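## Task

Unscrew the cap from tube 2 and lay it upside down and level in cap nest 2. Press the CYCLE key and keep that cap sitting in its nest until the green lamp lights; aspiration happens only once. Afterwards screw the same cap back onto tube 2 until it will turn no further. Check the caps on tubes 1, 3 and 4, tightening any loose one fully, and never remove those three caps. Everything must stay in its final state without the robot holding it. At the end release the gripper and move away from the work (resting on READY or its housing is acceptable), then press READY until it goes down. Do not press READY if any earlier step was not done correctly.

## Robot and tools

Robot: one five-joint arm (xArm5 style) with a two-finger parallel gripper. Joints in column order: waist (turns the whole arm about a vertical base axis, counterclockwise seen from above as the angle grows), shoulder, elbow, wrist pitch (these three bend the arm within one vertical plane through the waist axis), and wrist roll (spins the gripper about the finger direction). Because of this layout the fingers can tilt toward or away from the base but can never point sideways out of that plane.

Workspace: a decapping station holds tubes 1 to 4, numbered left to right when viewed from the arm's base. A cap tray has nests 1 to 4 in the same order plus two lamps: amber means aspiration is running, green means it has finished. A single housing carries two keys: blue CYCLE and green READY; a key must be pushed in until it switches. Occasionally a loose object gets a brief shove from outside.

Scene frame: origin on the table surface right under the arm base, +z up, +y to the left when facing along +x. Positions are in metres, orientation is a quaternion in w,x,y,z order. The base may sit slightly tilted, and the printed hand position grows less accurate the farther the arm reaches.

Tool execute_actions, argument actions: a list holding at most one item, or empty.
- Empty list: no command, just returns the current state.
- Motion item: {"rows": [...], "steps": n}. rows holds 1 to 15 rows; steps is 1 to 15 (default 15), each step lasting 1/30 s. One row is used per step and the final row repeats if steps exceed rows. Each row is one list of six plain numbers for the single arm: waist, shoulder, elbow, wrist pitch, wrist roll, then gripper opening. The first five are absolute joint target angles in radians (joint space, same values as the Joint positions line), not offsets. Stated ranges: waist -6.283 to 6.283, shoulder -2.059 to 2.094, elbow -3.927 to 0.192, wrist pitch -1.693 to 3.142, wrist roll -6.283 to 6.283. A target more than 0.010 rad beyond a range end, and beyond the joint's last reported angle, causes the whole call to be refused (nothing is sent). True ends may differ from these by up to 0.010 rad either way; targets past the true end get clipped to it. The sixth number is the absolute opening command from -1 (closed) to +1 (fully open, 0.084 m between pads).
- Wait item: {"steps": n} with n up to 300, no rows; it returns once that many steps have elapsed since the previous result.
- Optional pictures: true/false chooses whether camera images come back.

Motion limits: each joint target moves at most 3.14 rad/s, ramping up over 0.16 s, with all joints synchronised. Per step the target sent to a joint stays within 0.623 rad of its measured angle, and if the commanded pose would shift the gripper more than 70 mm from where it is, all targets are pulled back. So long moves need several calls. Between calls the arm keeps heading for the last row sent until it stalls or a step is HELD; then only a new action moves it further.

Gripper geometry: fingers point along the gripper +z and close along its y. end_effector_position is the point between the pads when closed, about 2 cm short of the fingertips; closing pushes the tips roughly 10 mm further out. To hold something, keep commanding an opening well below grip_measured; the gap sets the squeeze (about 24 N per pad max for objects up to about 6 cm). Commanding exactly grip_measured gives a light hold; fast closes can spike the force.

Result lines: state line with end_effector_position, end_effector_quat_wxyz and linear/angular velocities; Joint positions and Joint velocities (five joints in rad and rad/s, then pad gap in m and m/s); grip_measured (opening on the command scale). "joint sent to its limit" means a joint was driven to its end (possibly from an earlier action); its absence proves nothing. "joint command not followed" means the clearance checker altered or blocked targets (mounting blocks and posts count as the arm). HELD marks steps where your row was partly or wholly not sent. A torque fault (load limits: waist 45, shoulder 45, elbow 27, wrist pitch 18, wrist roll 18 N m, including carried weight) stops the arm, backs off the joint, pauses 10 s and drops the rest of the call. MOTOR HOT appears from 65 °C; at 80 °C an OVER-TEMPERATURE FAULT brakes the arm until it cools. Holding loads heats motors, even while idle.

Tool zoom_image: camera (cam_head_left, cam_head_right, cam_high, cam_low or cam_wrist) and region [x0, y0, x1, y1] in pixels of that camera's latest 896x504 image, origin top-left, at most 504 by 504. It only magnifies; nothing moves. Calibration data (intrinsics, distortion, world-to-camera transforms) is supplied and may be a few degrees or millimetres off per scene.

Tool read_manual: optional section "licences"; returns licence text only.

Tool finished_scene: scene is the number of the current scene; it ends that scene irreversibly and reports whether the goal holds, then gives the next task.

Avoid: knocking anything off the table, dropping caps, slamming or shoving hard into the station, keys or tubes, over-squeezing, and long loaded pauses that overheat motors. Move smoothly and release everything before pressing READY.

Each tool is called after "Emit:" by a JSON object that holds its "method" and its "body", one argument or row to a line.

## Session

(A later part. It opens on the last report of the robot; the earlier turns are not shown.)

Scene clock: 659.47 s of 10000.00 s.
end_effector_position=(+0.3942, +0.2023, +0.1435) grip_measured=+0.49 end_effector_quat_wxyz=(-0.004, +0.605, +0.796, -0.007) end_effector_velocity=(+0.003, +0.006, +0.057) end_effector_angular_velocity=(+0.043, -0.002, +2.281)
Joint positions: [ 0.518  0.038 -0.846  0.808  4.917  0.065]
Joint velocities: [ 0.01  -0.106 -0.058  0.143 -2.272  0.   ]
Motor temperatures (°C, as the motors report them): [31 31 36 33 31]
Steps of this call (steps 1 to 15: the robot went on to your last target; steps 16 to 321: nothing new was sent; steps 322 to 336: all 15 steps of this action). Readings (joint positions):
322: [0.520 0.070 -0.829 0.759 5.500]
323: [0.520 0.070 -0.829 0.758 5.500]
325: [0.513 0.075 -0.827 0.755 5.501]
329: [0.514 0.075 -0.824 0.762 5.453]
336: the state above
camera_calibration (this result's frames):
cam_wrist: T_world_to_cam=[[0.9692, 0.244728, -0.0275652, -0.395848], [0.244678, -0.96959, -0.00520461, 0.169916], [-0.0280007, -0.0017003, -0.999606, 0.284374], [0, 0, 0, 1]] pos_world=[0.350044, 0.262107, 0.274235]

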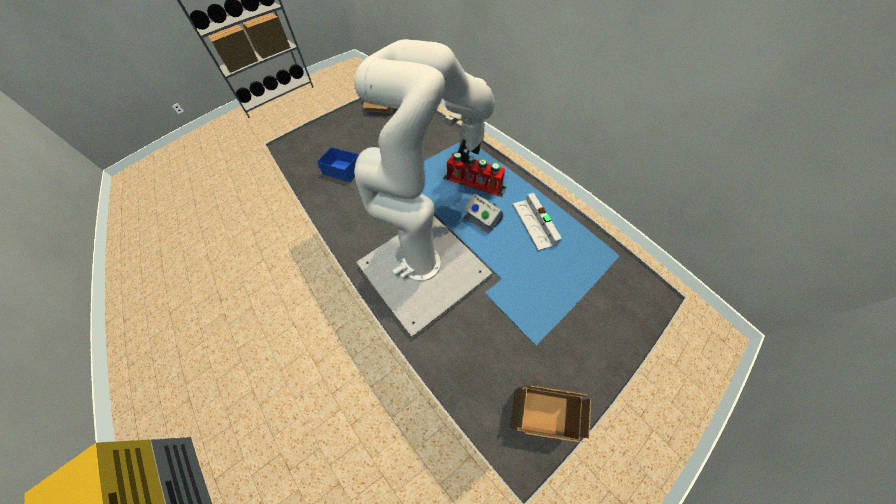

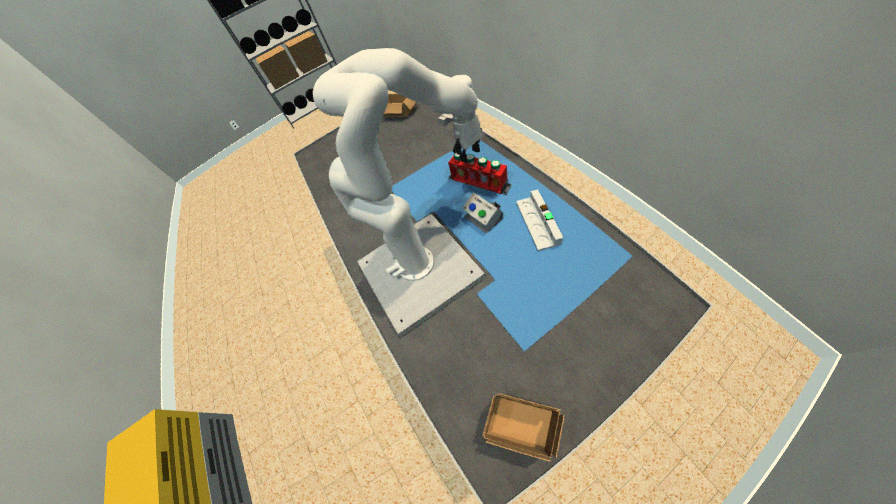

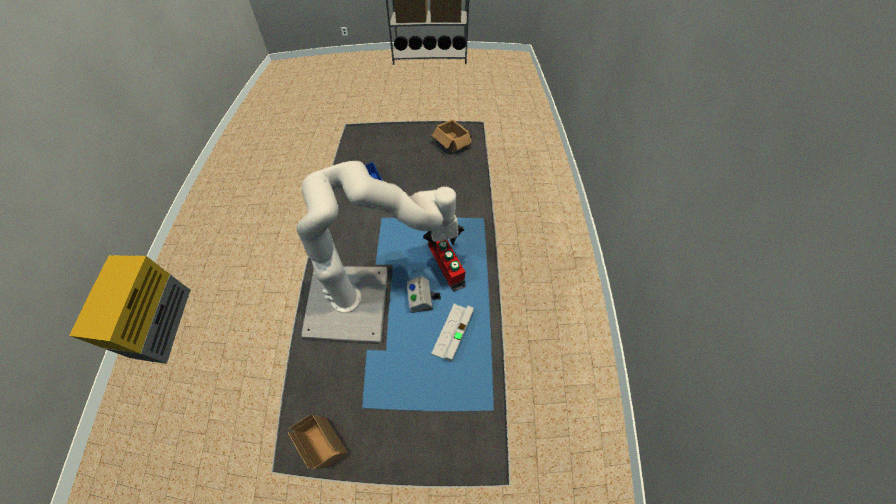

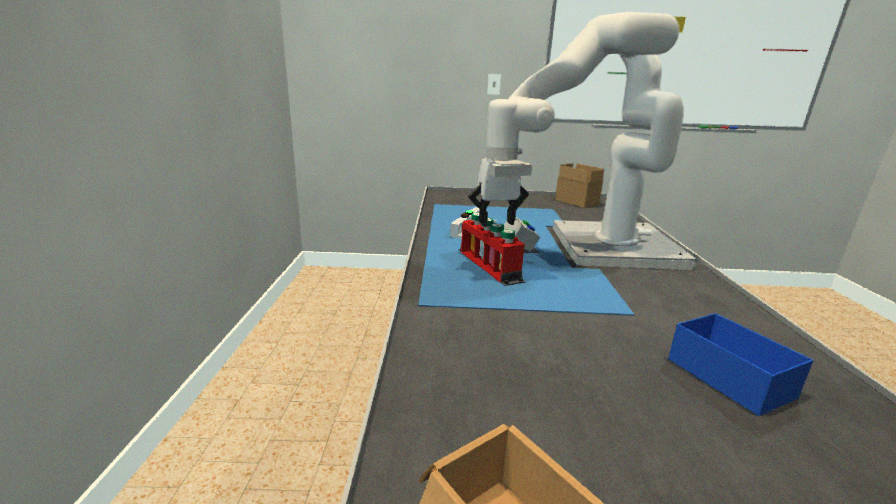

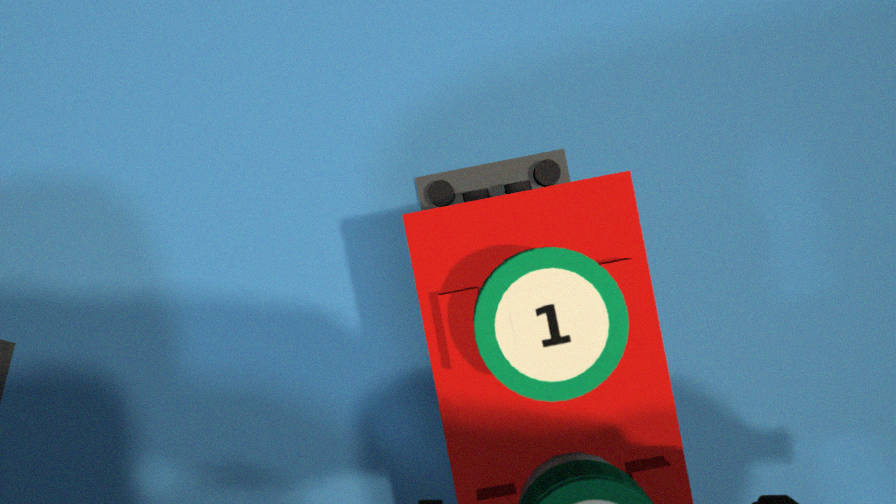

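Emit:
{"method": "execute_actions", "body": {
  "actions": [
    {"rows":[[0.519,0,-0.86,0.86,4.67,0.4],[0.55,-0.1,-0.88,1.0,4.75,0.3],[0.66,-0.25,-0.9,1.15,4.84,0.3]],"steps":15}
  ]
}}

Emit:
{"method": "execute_actions", "body": {
  "actions": [
    {"steps":10}
  ]
}}

Scene clock: 661.73 s of 10000.00 s.
end_effector_position=(+0.3366, +0.2336, +0.2578) grip_measured=+0.29 end_effector_quat_wxyz=(-0.003, +0.514, +0.858, -0.004) end_effector_velocity=(-0.063, +0.008, +0.069) end_effector_angular_velocity=(-0.019, +0.027, -0.029)
Joint positions: [ 0.651 -0.235 -0.899  1.129  4.829  0.056]
Joint velocities: [ 0.106 -0.192 -0.021  0.246  0.136 -0.   ]
Motor temperatures (°C, as the motors report them): [31 31 36 33 31]
Steps of this call (steps 1 to 30: the robot went on to your last target; steps 31 to 53: nothing new was sent; steps 54 to 68: all 15 steps of this action). Readings (joint positions):
54: [0.519 0.030 -0.850 0.820 4.670]
55: [0.519 0.029 -0.850 0.823 4.670]
57: [0.521 0.006 -0.854 0.858 4.678]
61: [0.576 -0.100 -0.876 0.975 4.743]
68: the state above
camera_calibration (this result's frames):
cam_wrist: T_world_to_cam=[[0.891754, 0.451981, -0.0220757, -0.3683], [0.451883, -0.892026, -0.00954928, 0.128184], [-0.0240082, -0.00146002, -0.999711, 0.395701], [0, 0, 0, 1]] pos_world=[0.280009, 0.281386, 0.38868]

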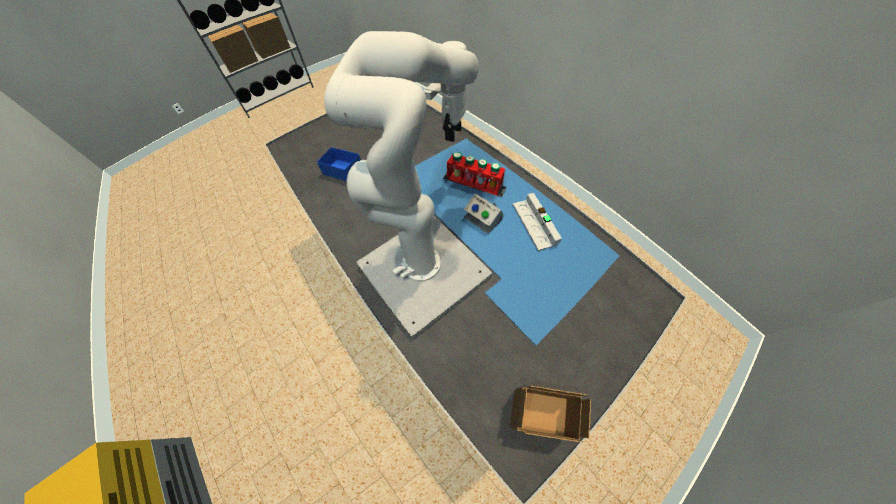

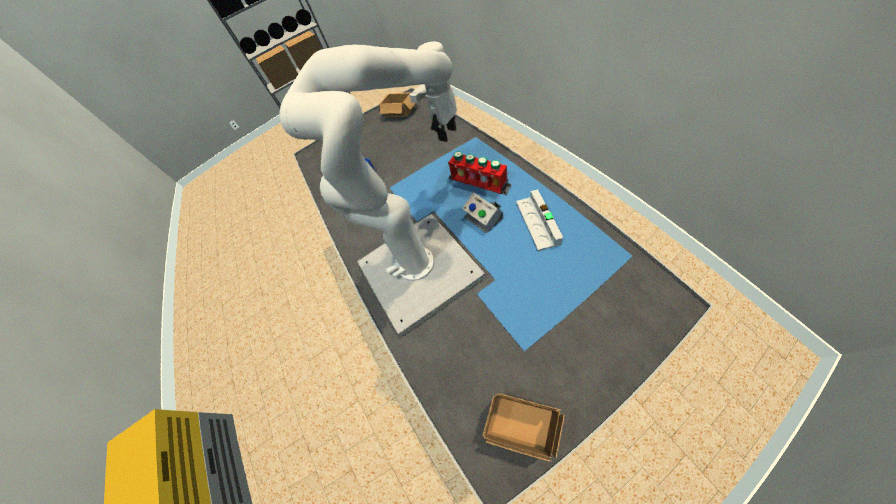

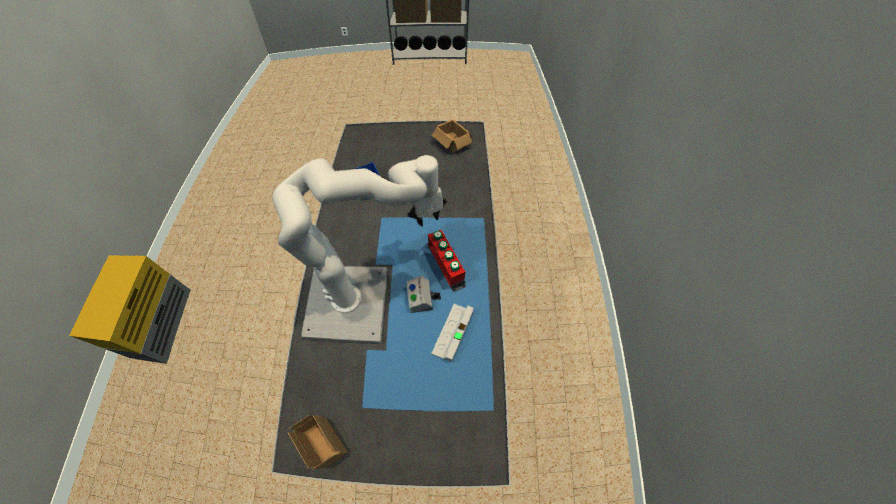

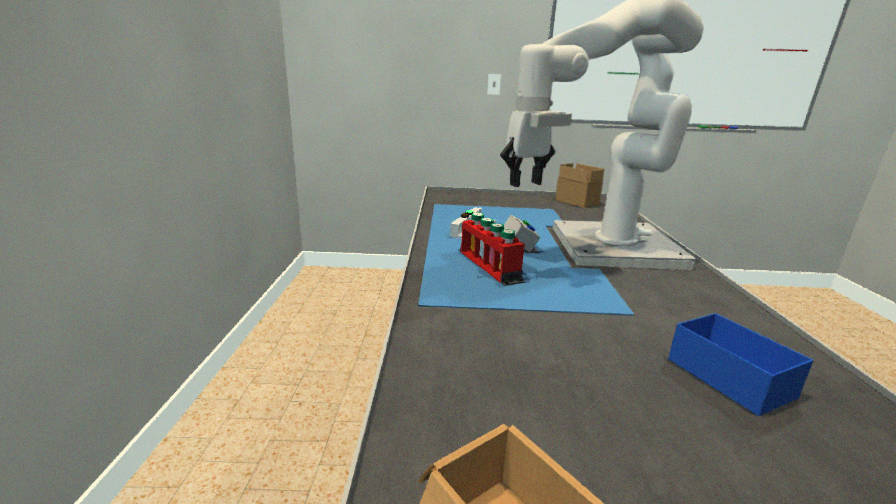

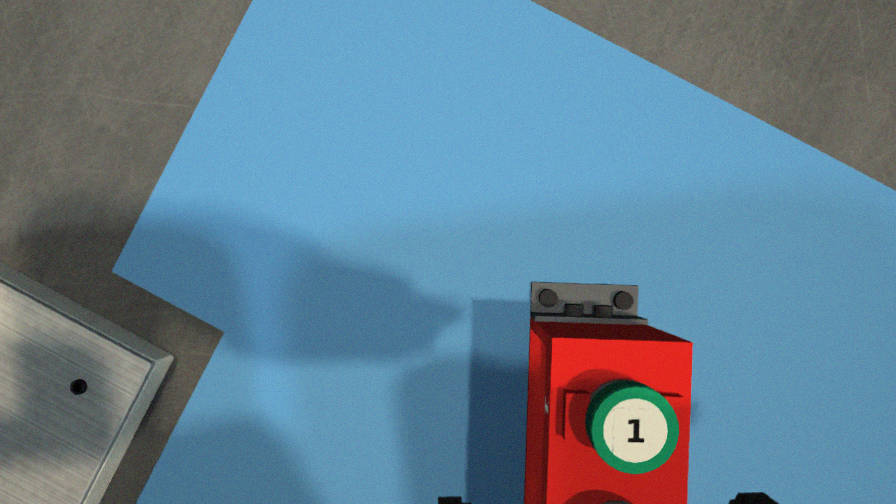

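Scene clock: 662.07 s of 10000.00 s.
end_effector_position=(+0.3311, +0.2337, +0.2619) grip_measured=+0.29 end_effector_quat_wxyz=(-0.005, +0.515, +0.857, -0.007) end_effector_velocity=(-0.001, +0.002, +0.005) end_effector_angular_velocity=(+0.005, -0.006, +0.003)
Joint positions: [ 0.659 -0.249 -0.899  1.15   4.84   0.056]
Joint velocities: [ 0.006 -0.008 -0.005  0.005  0.003  0.   ]
Motor temperatures (°C, as the motors report them): [31 31 36 33 31]
Steps of this call (steps 1 to 10: the robot went on to your last target). Readings (joint positions):
1: [0.654 -0.240 -0.899 1.136 4.832]
2: [0.656 -0.243 -0.899 1.141 4.835]
4: [0.658 -0.246 -0.898 1.146 4.838]
8: [0.659 -0.248 -0.899 1.149 4.839]
10: the state above
camera_calibration (this result's frames):
cam_wrist: T_world_to_cam=[[0.893042, 0.449058, -0.0287001, -0.361311], [0.449007, -0.893487, -0.00855558, 0.131791], [-0.0294852, -0.00524607, -0.999551, 0.402309], [0, 0, 0, 1]] pos_world=[0.275353, 0.282114, 0.392886]

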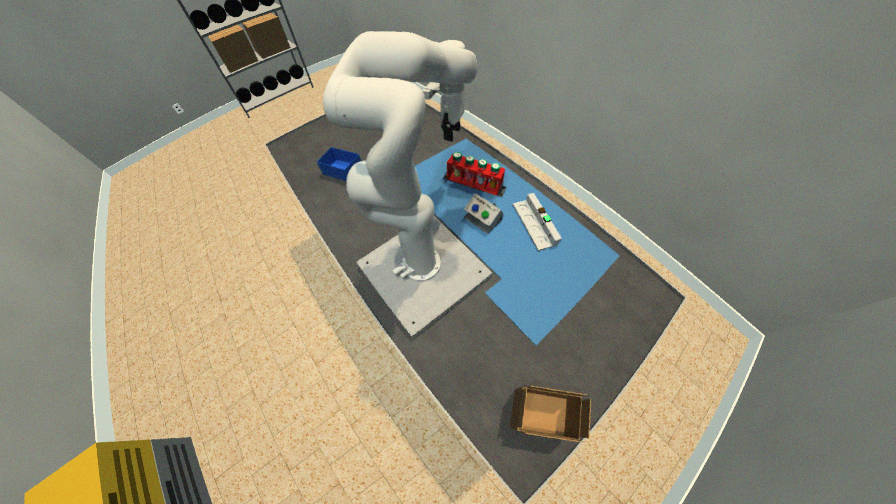

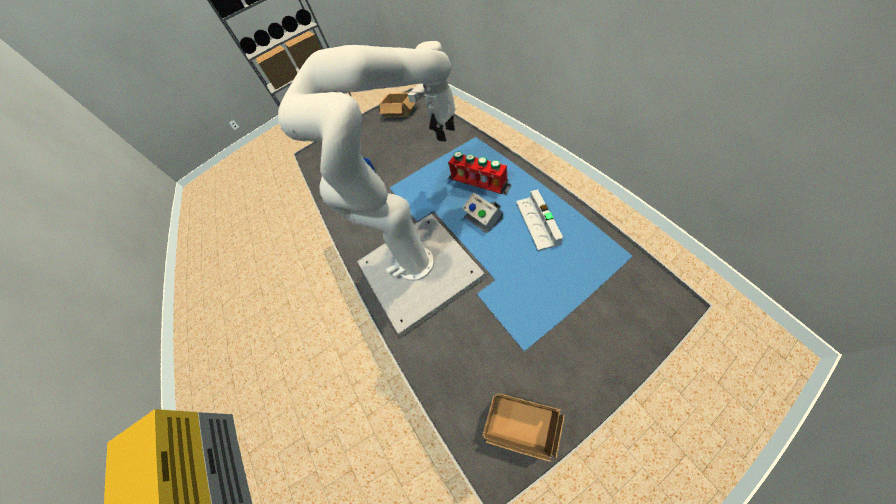

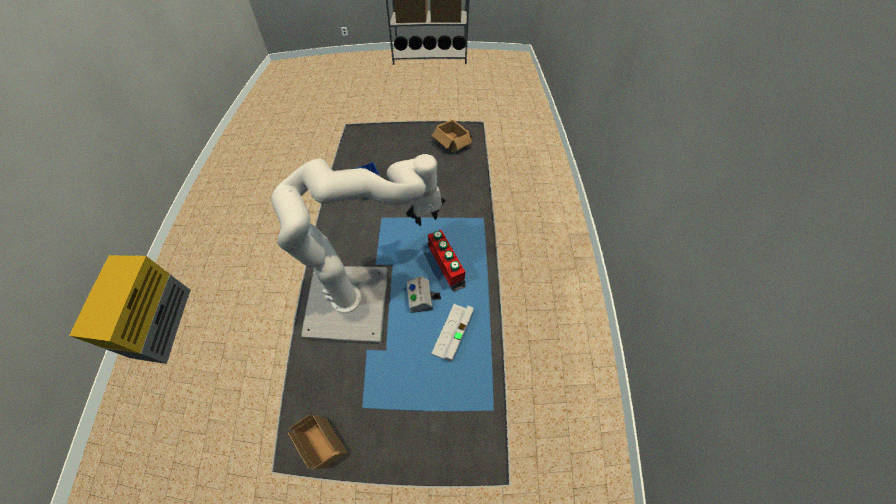

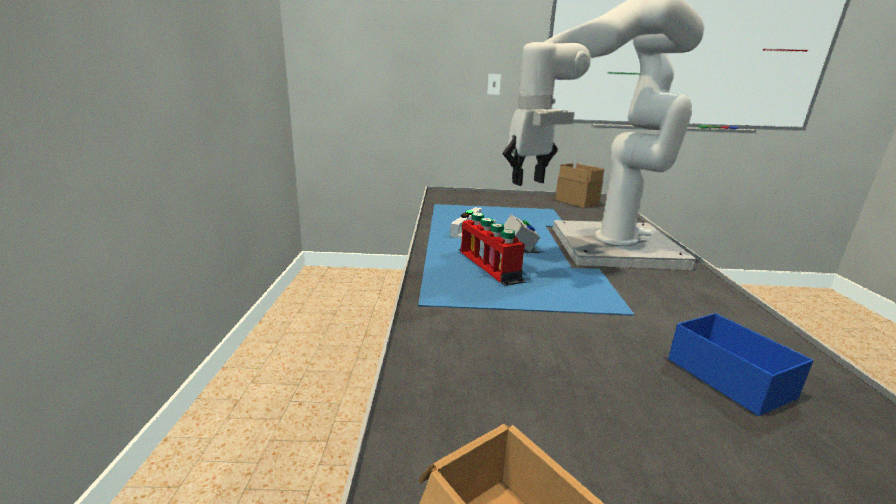

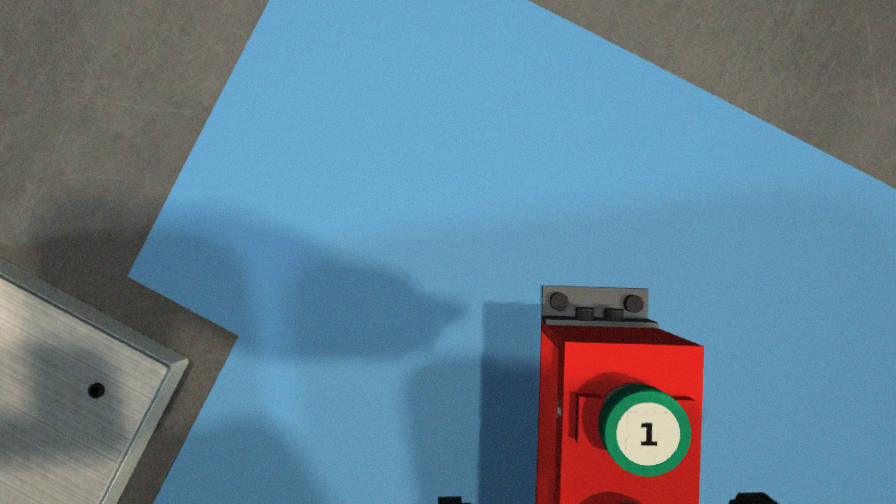

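Flip the roll to see the others.

Emit:
{"method": "execute_actions", "body": {
  "actions": [
    {"rows":[[0.66,-0.25,-0.9,1.15,1.7,0.3]],"steps":15}
  ],
  "pictures": false
}}

Emit:
{"method": "execute_actions", "body": {
  "actions": [
    {"steps":30}
  ]
}}

Emit:
{"method": "zoom_image", "body": {
  "camera": "cam_high",
  "region": [410,220,490,290]
}}

Scene clock: 668.87 s of 10000.00 s.
end_effector_position=(+0.3310, +0.2339, +0.2626) grip_measured=+0.29 end_effector_quat_wxyz=(-0.007, +0.067, +0.998, -0.004) end_effector_velocity=(-0.000, +0.001, +0.000) end_effector_angular_velocity=(+0.038, +0.018, +2.614)
Joint positions: [ 0.66  -0.25  -0.9    1.15   3.893  0.056]
Joint velocities: [ 0.002 -0.    -0.001  0.001 -2.612 -0.   ]
Motor temperatures (°C, as the motors report them): [31 31 37 33 31]
Steps of this call (steps 1 to 30: the robot went on to your last target; steps 31 to 189: nothing new was sent; steps 190 to 204: all 15 steps of this action). Readings (joint positions):
190: [0.660 -0.250 -0.900 1.150 4.840]
191: [0.660 -0.250 -0.900 1.150 4.836]
193: [0.660 -0.250 -0.900 1.150 4.793]
197: [0.660 -0.250 -0.900 1.150 4.516]
204: the state above

Scene clock: 669.87 s of 10000.00 s.
end_effector_position=(+0.3310, +0.2339, +0.2626) grip_measured=+0.29 end_effector_quat_wxyz=(+0.007, +0.854, -0.521, -0.004) end_effector_velocity=(-0.000, +0.000, -0.000) end_effector_angular_velocity=(+0.002, +0.001, +0.146)
Joint positions: [ 0.66  -0.25  -0.9    1.15   1.712  0.056]
Joint velocities: [ 0.     0.     0.    -0.    -0.146 -0.   ]
Motor temperatures (°C, as the motors report them): [31 31 37 33 31]
Steps of this call (steps 1 to 30: the robot went on to your last target). Readings (joint positions):
1: [0.660 -0.250 -0.900 1.150 3.805]
2: [0.660 -0.250 -0.900 1.150 3.718]
4: [0.660 -0.250 -0.900 1.150 3.543]
8: [0.660 -0.250 -0.900 1.150 3.192]
30: the state above
camera_calibration (this result's frames):
cam_wrist: T_world_to_cam=[[-0.899416, -0.437073, 0.00424915, 0.430631], [-0.437094, 0.899376, -0.0084836, 0.00596099], [-0.000113633, -0.00948756, -0.999955, 0.394356], [0, 0, 0, 1]] pos_world=[0.389967, 0.186598, 0.392559]

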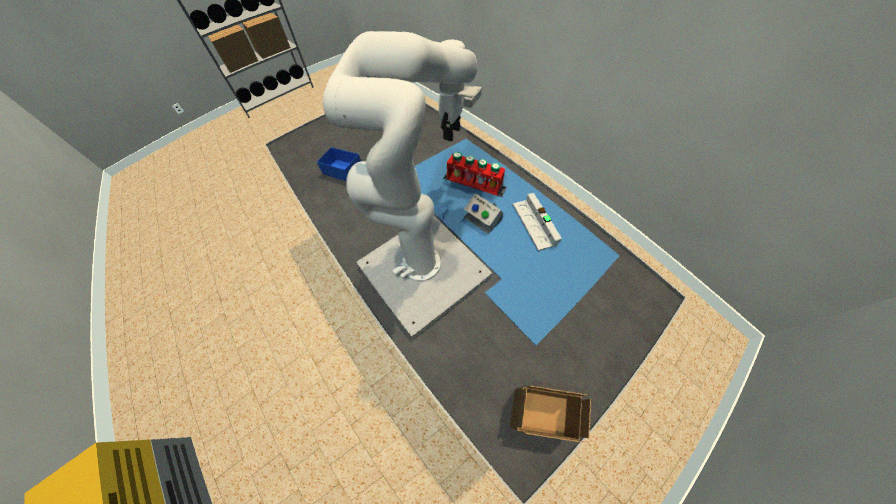

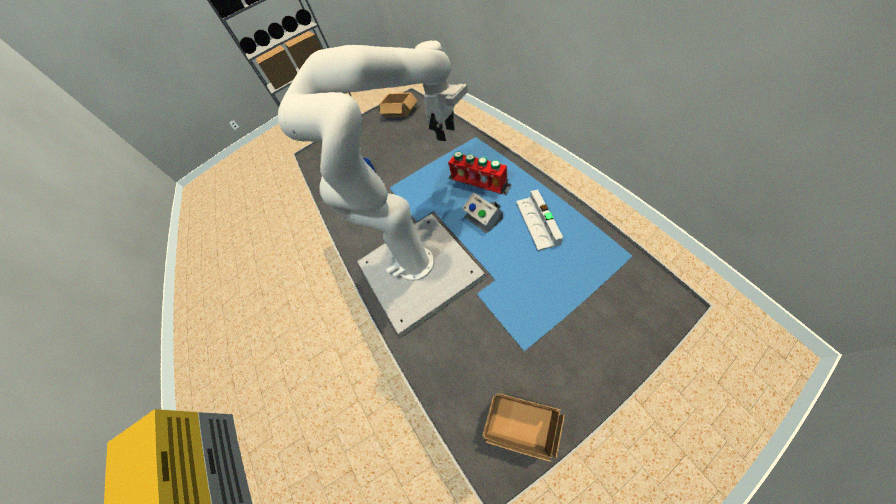

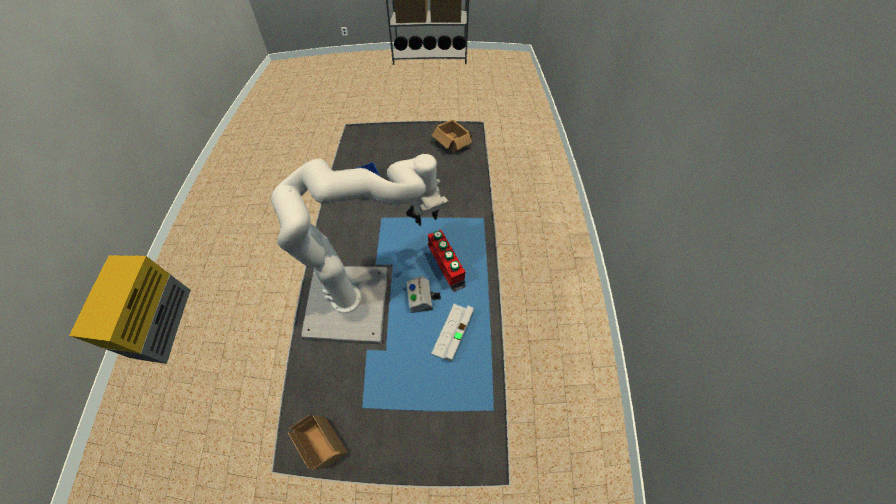

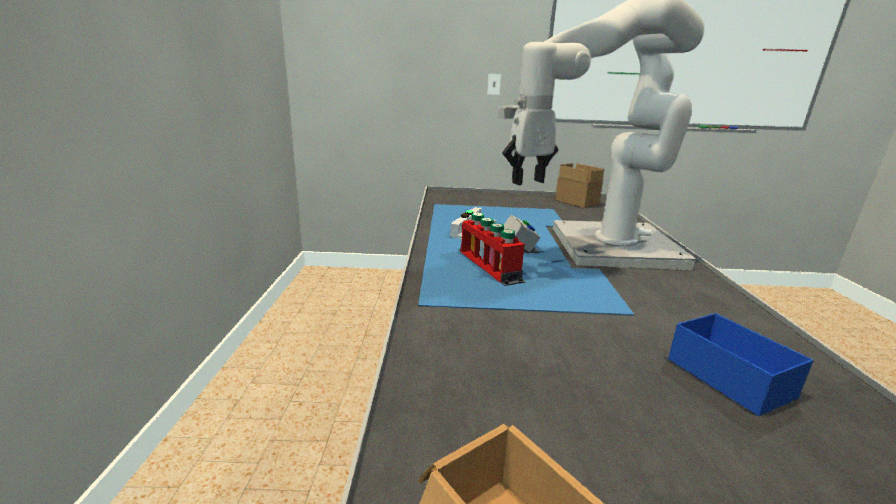

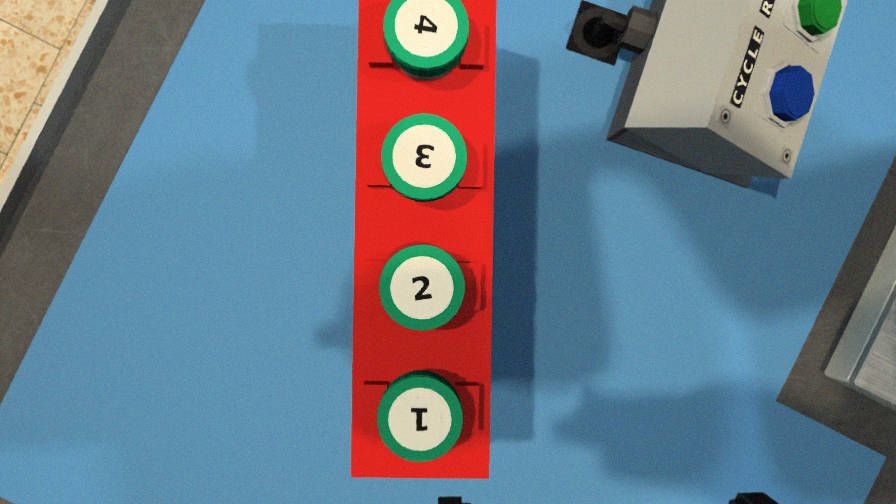

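Region (410, 220, 490, 290) of cam_high's 896x504 image, scaled by 6.300, with more detail than that image has; it fills the top 441 rows of this view, and the rest is white.

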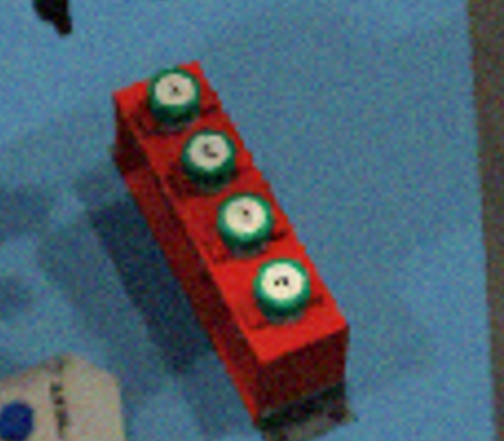

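Emit:
{"method": "execute_actions", "body": {
  "actions": [
    {"rows":[[0.6,-0.12,-0.88,1.0,1.4,0.5],[0.6,-0.12,-0.88,1.0,1.4,0.5],[0.6,-0.12,-0.88,1.0,1.4,0.5],[0.519,0,-0.86,0.86,1.2,0.5]],"steps":15}
  ],
  "pictures": false
}}

Emit:
{"method": "execute_actions", "body": {
  "actions": [
    {"rows":[[0.519,0.03,-0.846,0.815,0.9,0.4],[0.519,0.03,-0.846,0.815,0.9,0.4],[0.519,0.03,-0.846,0.815,0.9,0.4],[0.519,0.05,-0.838,0.788,0.9,0.4],[0.519,0.05,-0.838,0.788,0.9,0.4],[0.519,0.065,-0.832,0.767,0.9,0.4]],"steps":12}
  ],
  "pictures": false
}}

Emit:
{"method": "execute_actions", "body": {
  "actions": [
    {"rows":[[0.519,0.065,-0.832,0.767,0.9,0],[0.519,0.065,-0.832,0.767,0.9,-0.3],[0.519,0.065,-0.832,0.767,0.9,-0.6],[0.519,0.065,-0.832,0.767,0.9,-1],[0.519,0.065,-0.832,0.767,0.9,-1],[0.519,0.065,-0.832,0.767,0.9,-1],[0.519,0.065,-0.832,0.767,0.9,-1],[0.519,0.065,-0.832,0.767,1.2,-1],[0.519,0.065,-0.832,0.767,1.5,-1],[0.519,0.065,-0.832,0.767,1.8,-1],[0.519,0.065,-0.832,0.767,2.3,-1]],"steps":15}
  ],
  "pictures": false
}}

Emit:
{"method": "execute_actions", "body": {
  "actions": [
    {"rows":[[0.519,0.065,-0.832,0.767,2.3,-1]],"steps":15}
  ],
  "pictures": false
}}

Emit:
{"method": "execute_actions", "body": {
  "actions": [
    {"rows":[[0.519,0.065,-0.832,0.767,2.3,0.4],[0.519,0.065,-0.832,0.767,2.3,0.4],[0.519,0.065,-0.832,0.767,2.3,0.4],[0.519,0.065,-0.832,0.767,2.3,0.4],[0.519,0,-0.86,0.86,1.9,0.5],[0.519,0,-0.86,0.86,1.7,0.5],[0.519,0,-0.86,0.86,1.7,0.5],[0.519,0,-0.86,0.86,1.7,0.5],[0.66,-0.25,-0.9,1.15,1.7,0.3]],"steps":15}
  ],
  "pictures": false
}}

Emit:
{"method": "execute_actions", "body": {
  "actions": [
    {"steps":12}
  ]
}}

Scene clock: 683.80 s of 10000.00 s.
end_effector_position=(+0.3887, +0.2039, +0.1663) grip_measured=+0.49 end_effector_quat_wxyz=(+0.008, +0.931, -0.365, -0.007) end_effector_velocity=(+0.041, -0.028, -0.067) end_effector_angular_velocity=(+0.018, -0.021, +0.259)
Joint positions: [ 0.527 -0.013 -0.86   0.879  1.23   0.065]
Joint velocities: [-0.101  0.171  0.022 -0.22  -0.361  0.   ]
Motor temperatures (°C, as the motors report them): [31 31 37 33 31]
Steps of this call (steps 1 to 30: the robot went on to your last target; steps 31 to 403: nothing new was sent; steps 404 to 418: all 15 steps of this action). Readings (joint positions):
404: [0.660 -0.250 -0.900 1.150 1.700]
405: [0.659 -0.249 -0.900 1.148 1.696]
407: [0.652 -0.233 -0.899 1.126 1.653]
411: [0.601 -0.137 -0.882 1.020 1.464]
418: the state above

Scene clock: 684.20 s of 10000.00 s.
end_effector_position=(+0.3926, +0.2024, +0.1315) grip_measured=+0.39 end_effector_quat_wxyz=(+0.006, +0.976, -0.217, -0.008) end_effector_velocity=(+0.010, +0.004, -0.026) end_effector_angular_velocity=(+0.017, -0.026, +0.176)
Joint positions: [ 0.519  0.06  -0.833  0.776  0.914  0.061]
Joint velocities: [-0.003  0.064  0.016 -0.112 -0.179 -0.   ]
Motor temperatures (°C, as the motors report them): [31 31 37 33 31]
Steps of this call (steps 1 to 12: all 12 steps of this action). Readings (joint positions):
1: [0.524 -0.008 -0.860 0.872 1.220]
2: [0.523 -0.006 -0.860 0.868 1.209]
4: [0.521 0.001 -0.860 0.856 1.158]
8: [0.520 0.034 -0.846 0.808 0.977]
12: the state above

Scene clock: 684.70 s of 10000.00 s.
end_effector_position=(+0.3938, +0.2028, +0.1298) grip_measured=-0.25 end_effector_quat_wxyz=(+0.006, +0.931, -0.365, -0.005) end_effector_velocity=(-0.004, +0.000, -0.005) end_effector_angular_velocity=(-0.043, -0.009, -2.675)
Joint positions: [ 0.519  0.065 -0.832  0.767  1.224  0.033]
Joint velocities: [ 0.004  0.006  0.006 -0.002  2.679 -0.002]
Motor temperatures (°C, as the motors report them): [31 31 37 33 31]
Steps of this call (steps 1 to 15: all 15 steps of this action). Readings (joint positions):
1: [0.519 0.062 -0.833 0.773 0.910]
2: [0.519 0.063 -0.833 0.771 0.906]
4: [0.519 0.063 -0.833 0.769 0.903]
8: [0.519 0.063 -0.833 0.768 0.901]
15: the state above

Scene clock: 685.20 s of 10000.00 s.
end_effector_position=(+0.3932, +0.2027, +0.1293) grip_measured=-0.25 end_effector_quat_wxyz=(-0.009, -0.624, +0.782, +0.002) end_effector_velocity=(+0.000, +0.000, +0.000) end_effector_angular_velocity=(-0.005, -0.004, -0.356)
Joint positions: [ 0.519  0.065 -0.831  0.768  2.271  0.033]
Joint velocities: [ 0.    -0.    -0.001 -0.     0.356 -0.   ]
Motor temperatures (°C, as the motors report them): [31 31 37 33 31]
Steps of this call (steps 1 to 15: all 15 steps of this action). Readings (joint positions):
1: [0.519 0.065 -0.832 0.767 1.314]
2: [0.519 0.065 -0.832 0.767 1.405]
4: [0.519 0.065 -0.832 0.767 1.583]
8: [0.519 0.065 -0.831 0.767 1.932]
15: the state above

Scene clock: 685.70 s of 10000.00 s.
end_effector_position=(+0.3764, +0.2176, +0.1894) grip_measured=+0.29 end_effector_quat_wxyz=(+0.006, +0.779, -0.627, -0.003) end_effector_velocity=(-0.144, +0.127, +0.344) end_effector_angular_velocity=(+0.059, -0.073, +1.028)
Joint positions: [ 0.568 -0.069 -0.867  0.933  1.881  0.057]
Joint velocities: [ 0.421 -0.782 -0.181  0.871 -0.607 -0.003]
Motor temperatures (°C, as the motors report them): [31 31 37 33 31]
Steps of this call (steps 1 to 15: all 15 steps of this action). Readings (joint positions):
1: [0.519 0.065 -0.831 0.768 2.281]
2: [0.519 0.065 -0.831 0.768 2.287]
4: [0.519 0.065 -0.833 0.766 2.294]
8: [0.519 0.059 -0.835 0.777 2.256]
15: the state above

Scene clock: 686.10 s of 10000.00 s.
end_effector_position=(+0.3319, +0.2335, +0.2605) grip_measured=+0.29 end_effector_quat_wxyz=(+0.007, +0.855, -0.518, -0.005) end_effector_velocity=(-0.017, -0.003, +0.005) end_effector_angular_velocity=(-0.019, +0.030, +0.073)
Joint positions: [ 0.658 -0.246 -0.898  1.145  1.705  0.056]
Joint velocities: [ 0.018 -0.028  0.004  0.06  -0.055 -0.   ]
Motor temperatures (°C, as the motors report them): [31 31 37 33 31]
Steps of this call (steps 1 to 12: the robot went on to your last target). Readings (joint positions):
1: [0.581 -0.094 -0.872 0.962 1.864]
2: [0.593 -0.118 -0.877 0.991 1.848]
4: [0.617 -0.165 -0.884 1.048 1.798]
8: [0.651 -0.234 -0.899 1.126 1.723]
12: the state above
camera_calibration (this result's frames):
cam_wrist: T_world_to_cam=[[-0.897006, -0.441982, 0.00564854, 0.431222], [-0.442016, 0.896966, -0.00861813, 0.00896026], [-0.00125749, -0.0102273, -0.999947, 0.392779], [0, 0, 0, 1]] pos_world=[0.391263, 0.186572, 0.390399]

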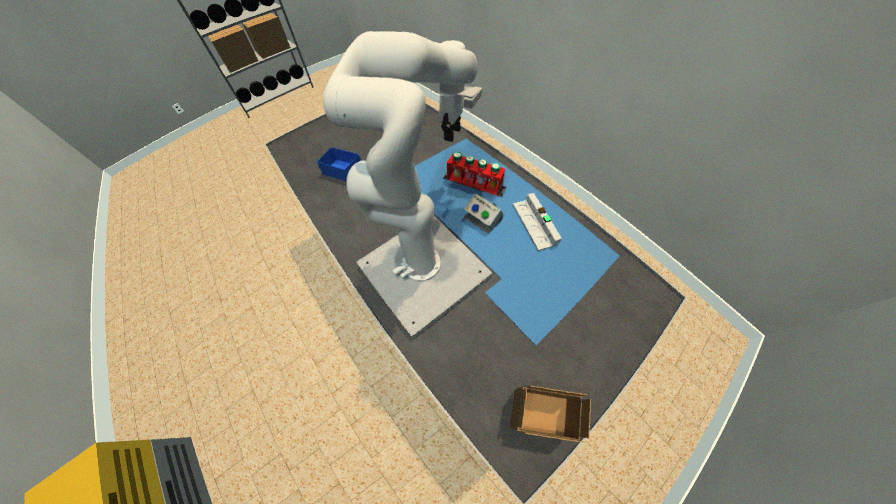

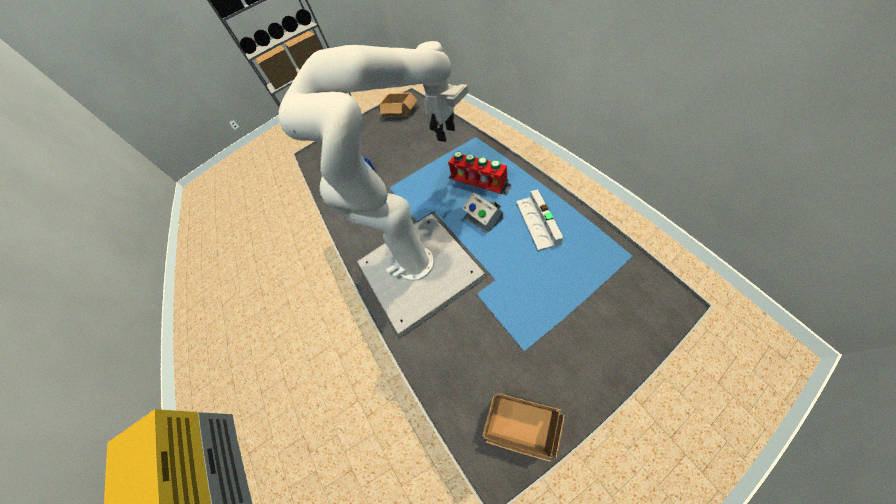

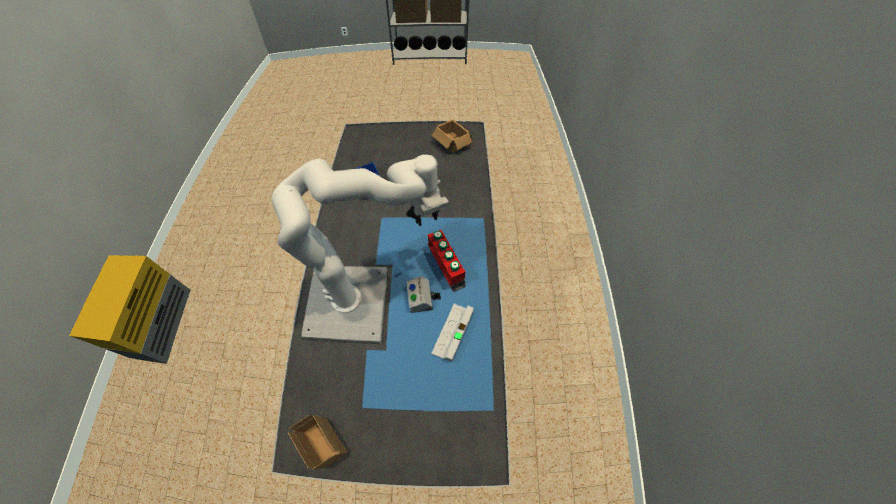

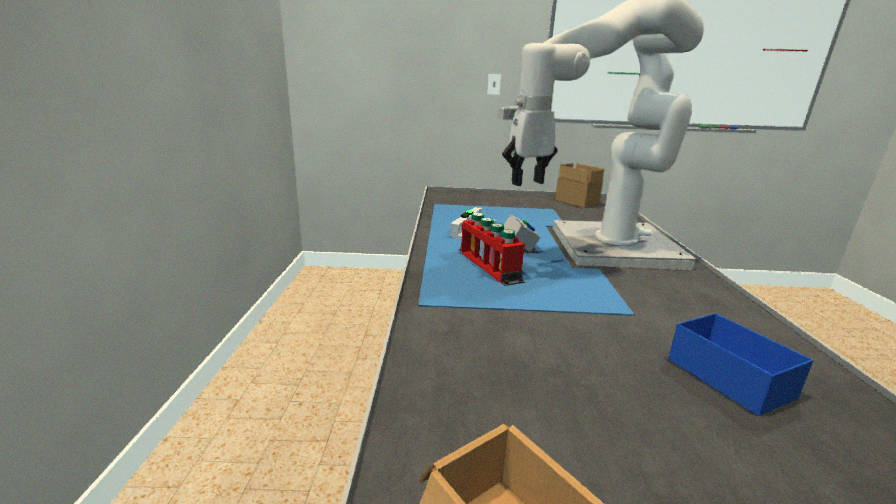

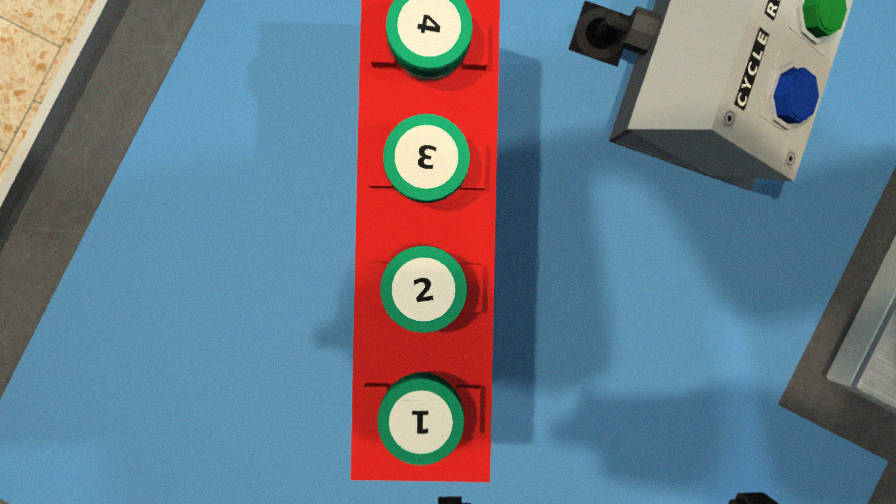

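Emit:
{"method": "execute_actions", "body": {
  "actions": [
    {"rows":[[0.5,-0.1,-0.89,1.0,1.5,0.5],[0.5,-0.1,-0.89,1.0,1.5,0.5],[0.5,-0.1,-0.89,1.0,1.5,0.5],[0.5,-0.1,-0.89,1.0,1.5,0.5],[0.298,0.02,-0.9,0.88,1.3,0.5]],"steps":15}
  ],
  "pictures": false
}}

Emit:
{"method": "execute_actions", "body": {
  "actions": [
    {"rows":[[0.298,0.02,-0.9,0.88,1.3,0.5]],"steps":8}
  ]
}}

Scene clock: 691.30 s of 10000.00 s.
end_effector_position=(+0.4221, +0.1389, +0.1825) grip_measured=+0.49 end_effector_quat_wxyz=(+0.007, +0.865, -0.501, -0.005) end_effector_velocity=(+0.146, -0.256, -0.165) end_effector_angular_velocity=(-0.001, +0.010, +0.018)
Joint positions: [ 0.361 -0.023 -0.899  0.924  1.368  0.065]
Joint velocities: [-0.653  0.451 -0.005 -0.436 -0.671 -0.   ]
Motor temperatures (°C, as the motors report them): [31 31 37 33 31]
Steps of this call (steps 1 to 30: the robot went on to your last target; steps 31 to 141: nothing new was sent; steps 142 to 156: all 15 steps of this action). Readings (joint positions):
142: [0.660 -0.250 -0.900 1.150 1.700]
143: [0.658 -0.248 -0.900 1.147 1.696]
145: [0.630 -0.223 -0.901 1.118 1.657]
149: [0.529 -0.138 -0.894 1.040 1.546]
156: the state above

Scene clock: 691.57 s of 10000.00 s.
end_effector_position=(+0.4356, +0.1155, +0.1683) grip_measured=+0.49 end_effector_quat_wxyz=(+0.006, +0.867, -0.499, -0.004) end_effector_velocity=(+0.009, -0.009, -0.003) end_effector_angular_velocity=(+0.003, -0.012, +0.012)
Joint positions: [ 0.301  0.017 -0.9    0.882  1.303  0.065]
Joint velocities: [-0.024  0.016 -0.005 -0.024 -0.036  0.   ]
Motor temperatures (°C, as the motors report them): [31 31 37 33 31]
Steps of this call (steps 1 to 8: all 8 steps of this action). Readings (joint positions):
1: [0.341 -0.010 -0.899 0.911 1.348]
2: [0.326 0.001 -0.898 0.901 1.333]
4: [0.310 0.012 -0.899 0.890 1.315]
8: the state above
camera_calibration (this result's frames):
cam_wrist: T_world_to_cam=[[-0.87612, -0.482083, 0.00316812, 0.468566], [-0.482093, 0.876084, -0.0079449, 0.17963], [0.00105457, -0.00848801, -0.999963, 0.298288], [0, 0, 0, 1]] pos_world=[0.496804, 0.0710486, 0.29822]

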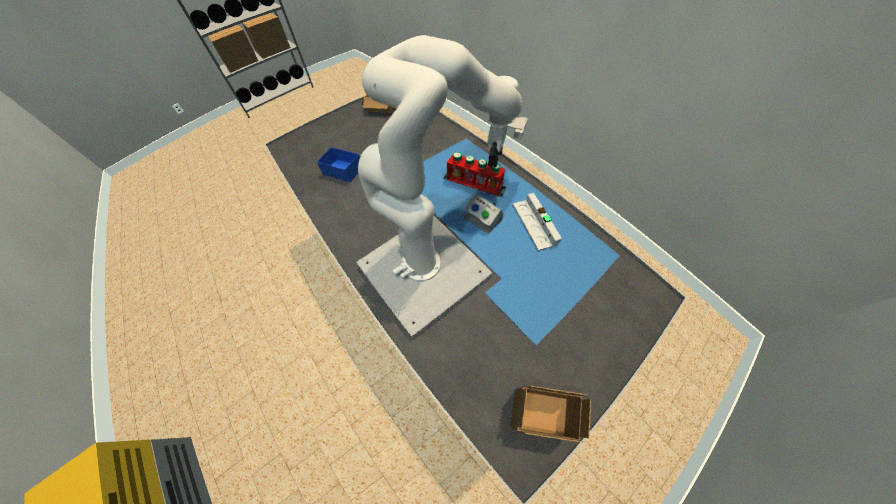

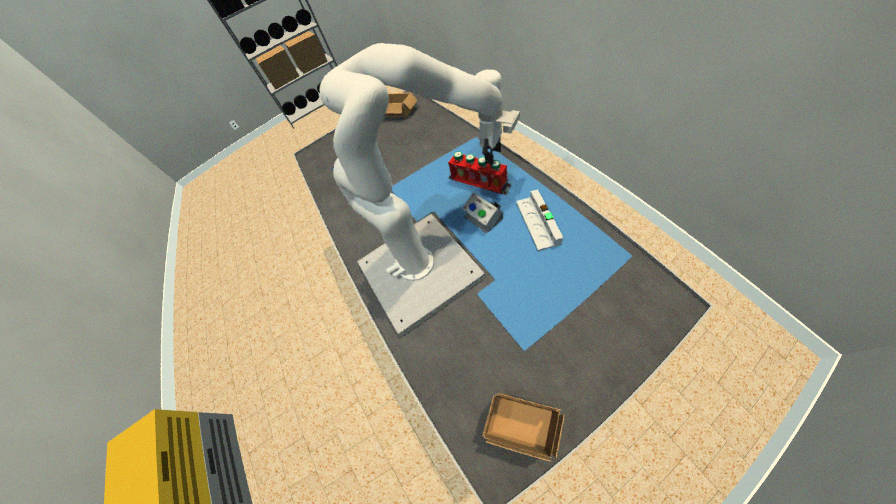

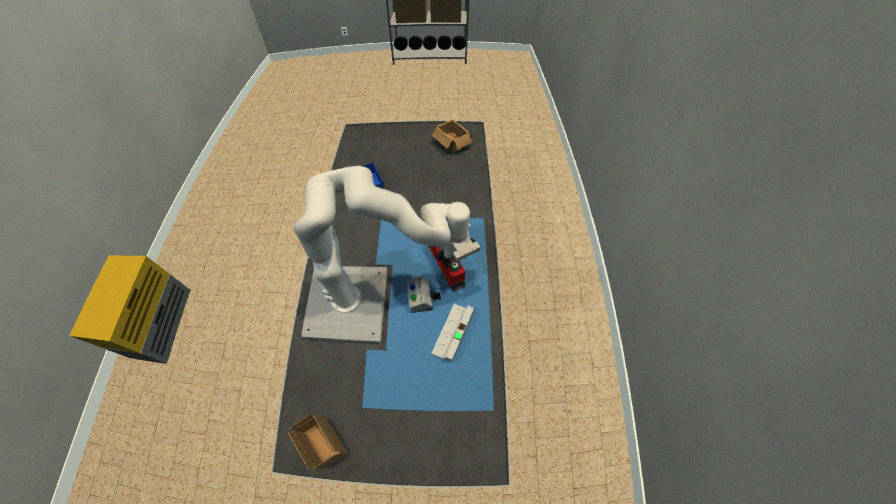

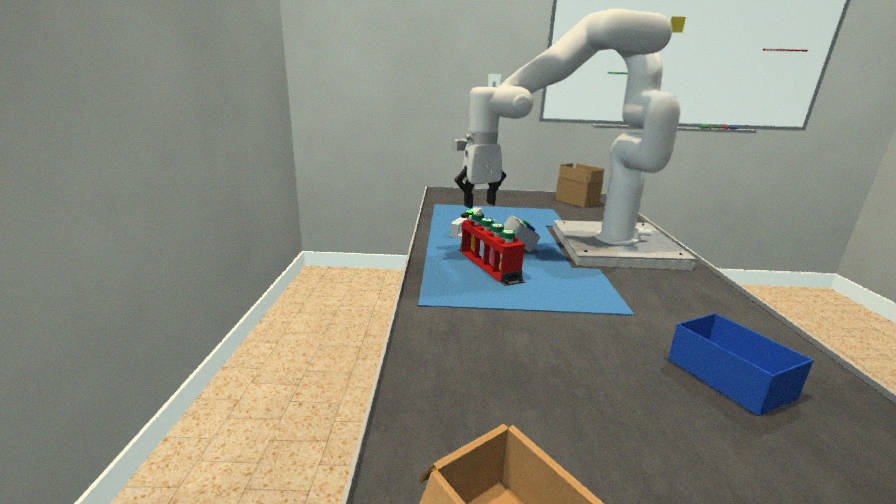

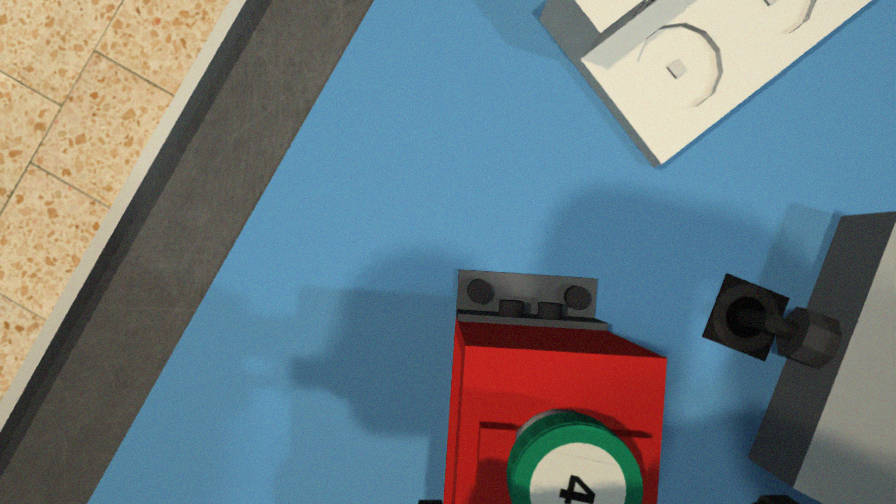

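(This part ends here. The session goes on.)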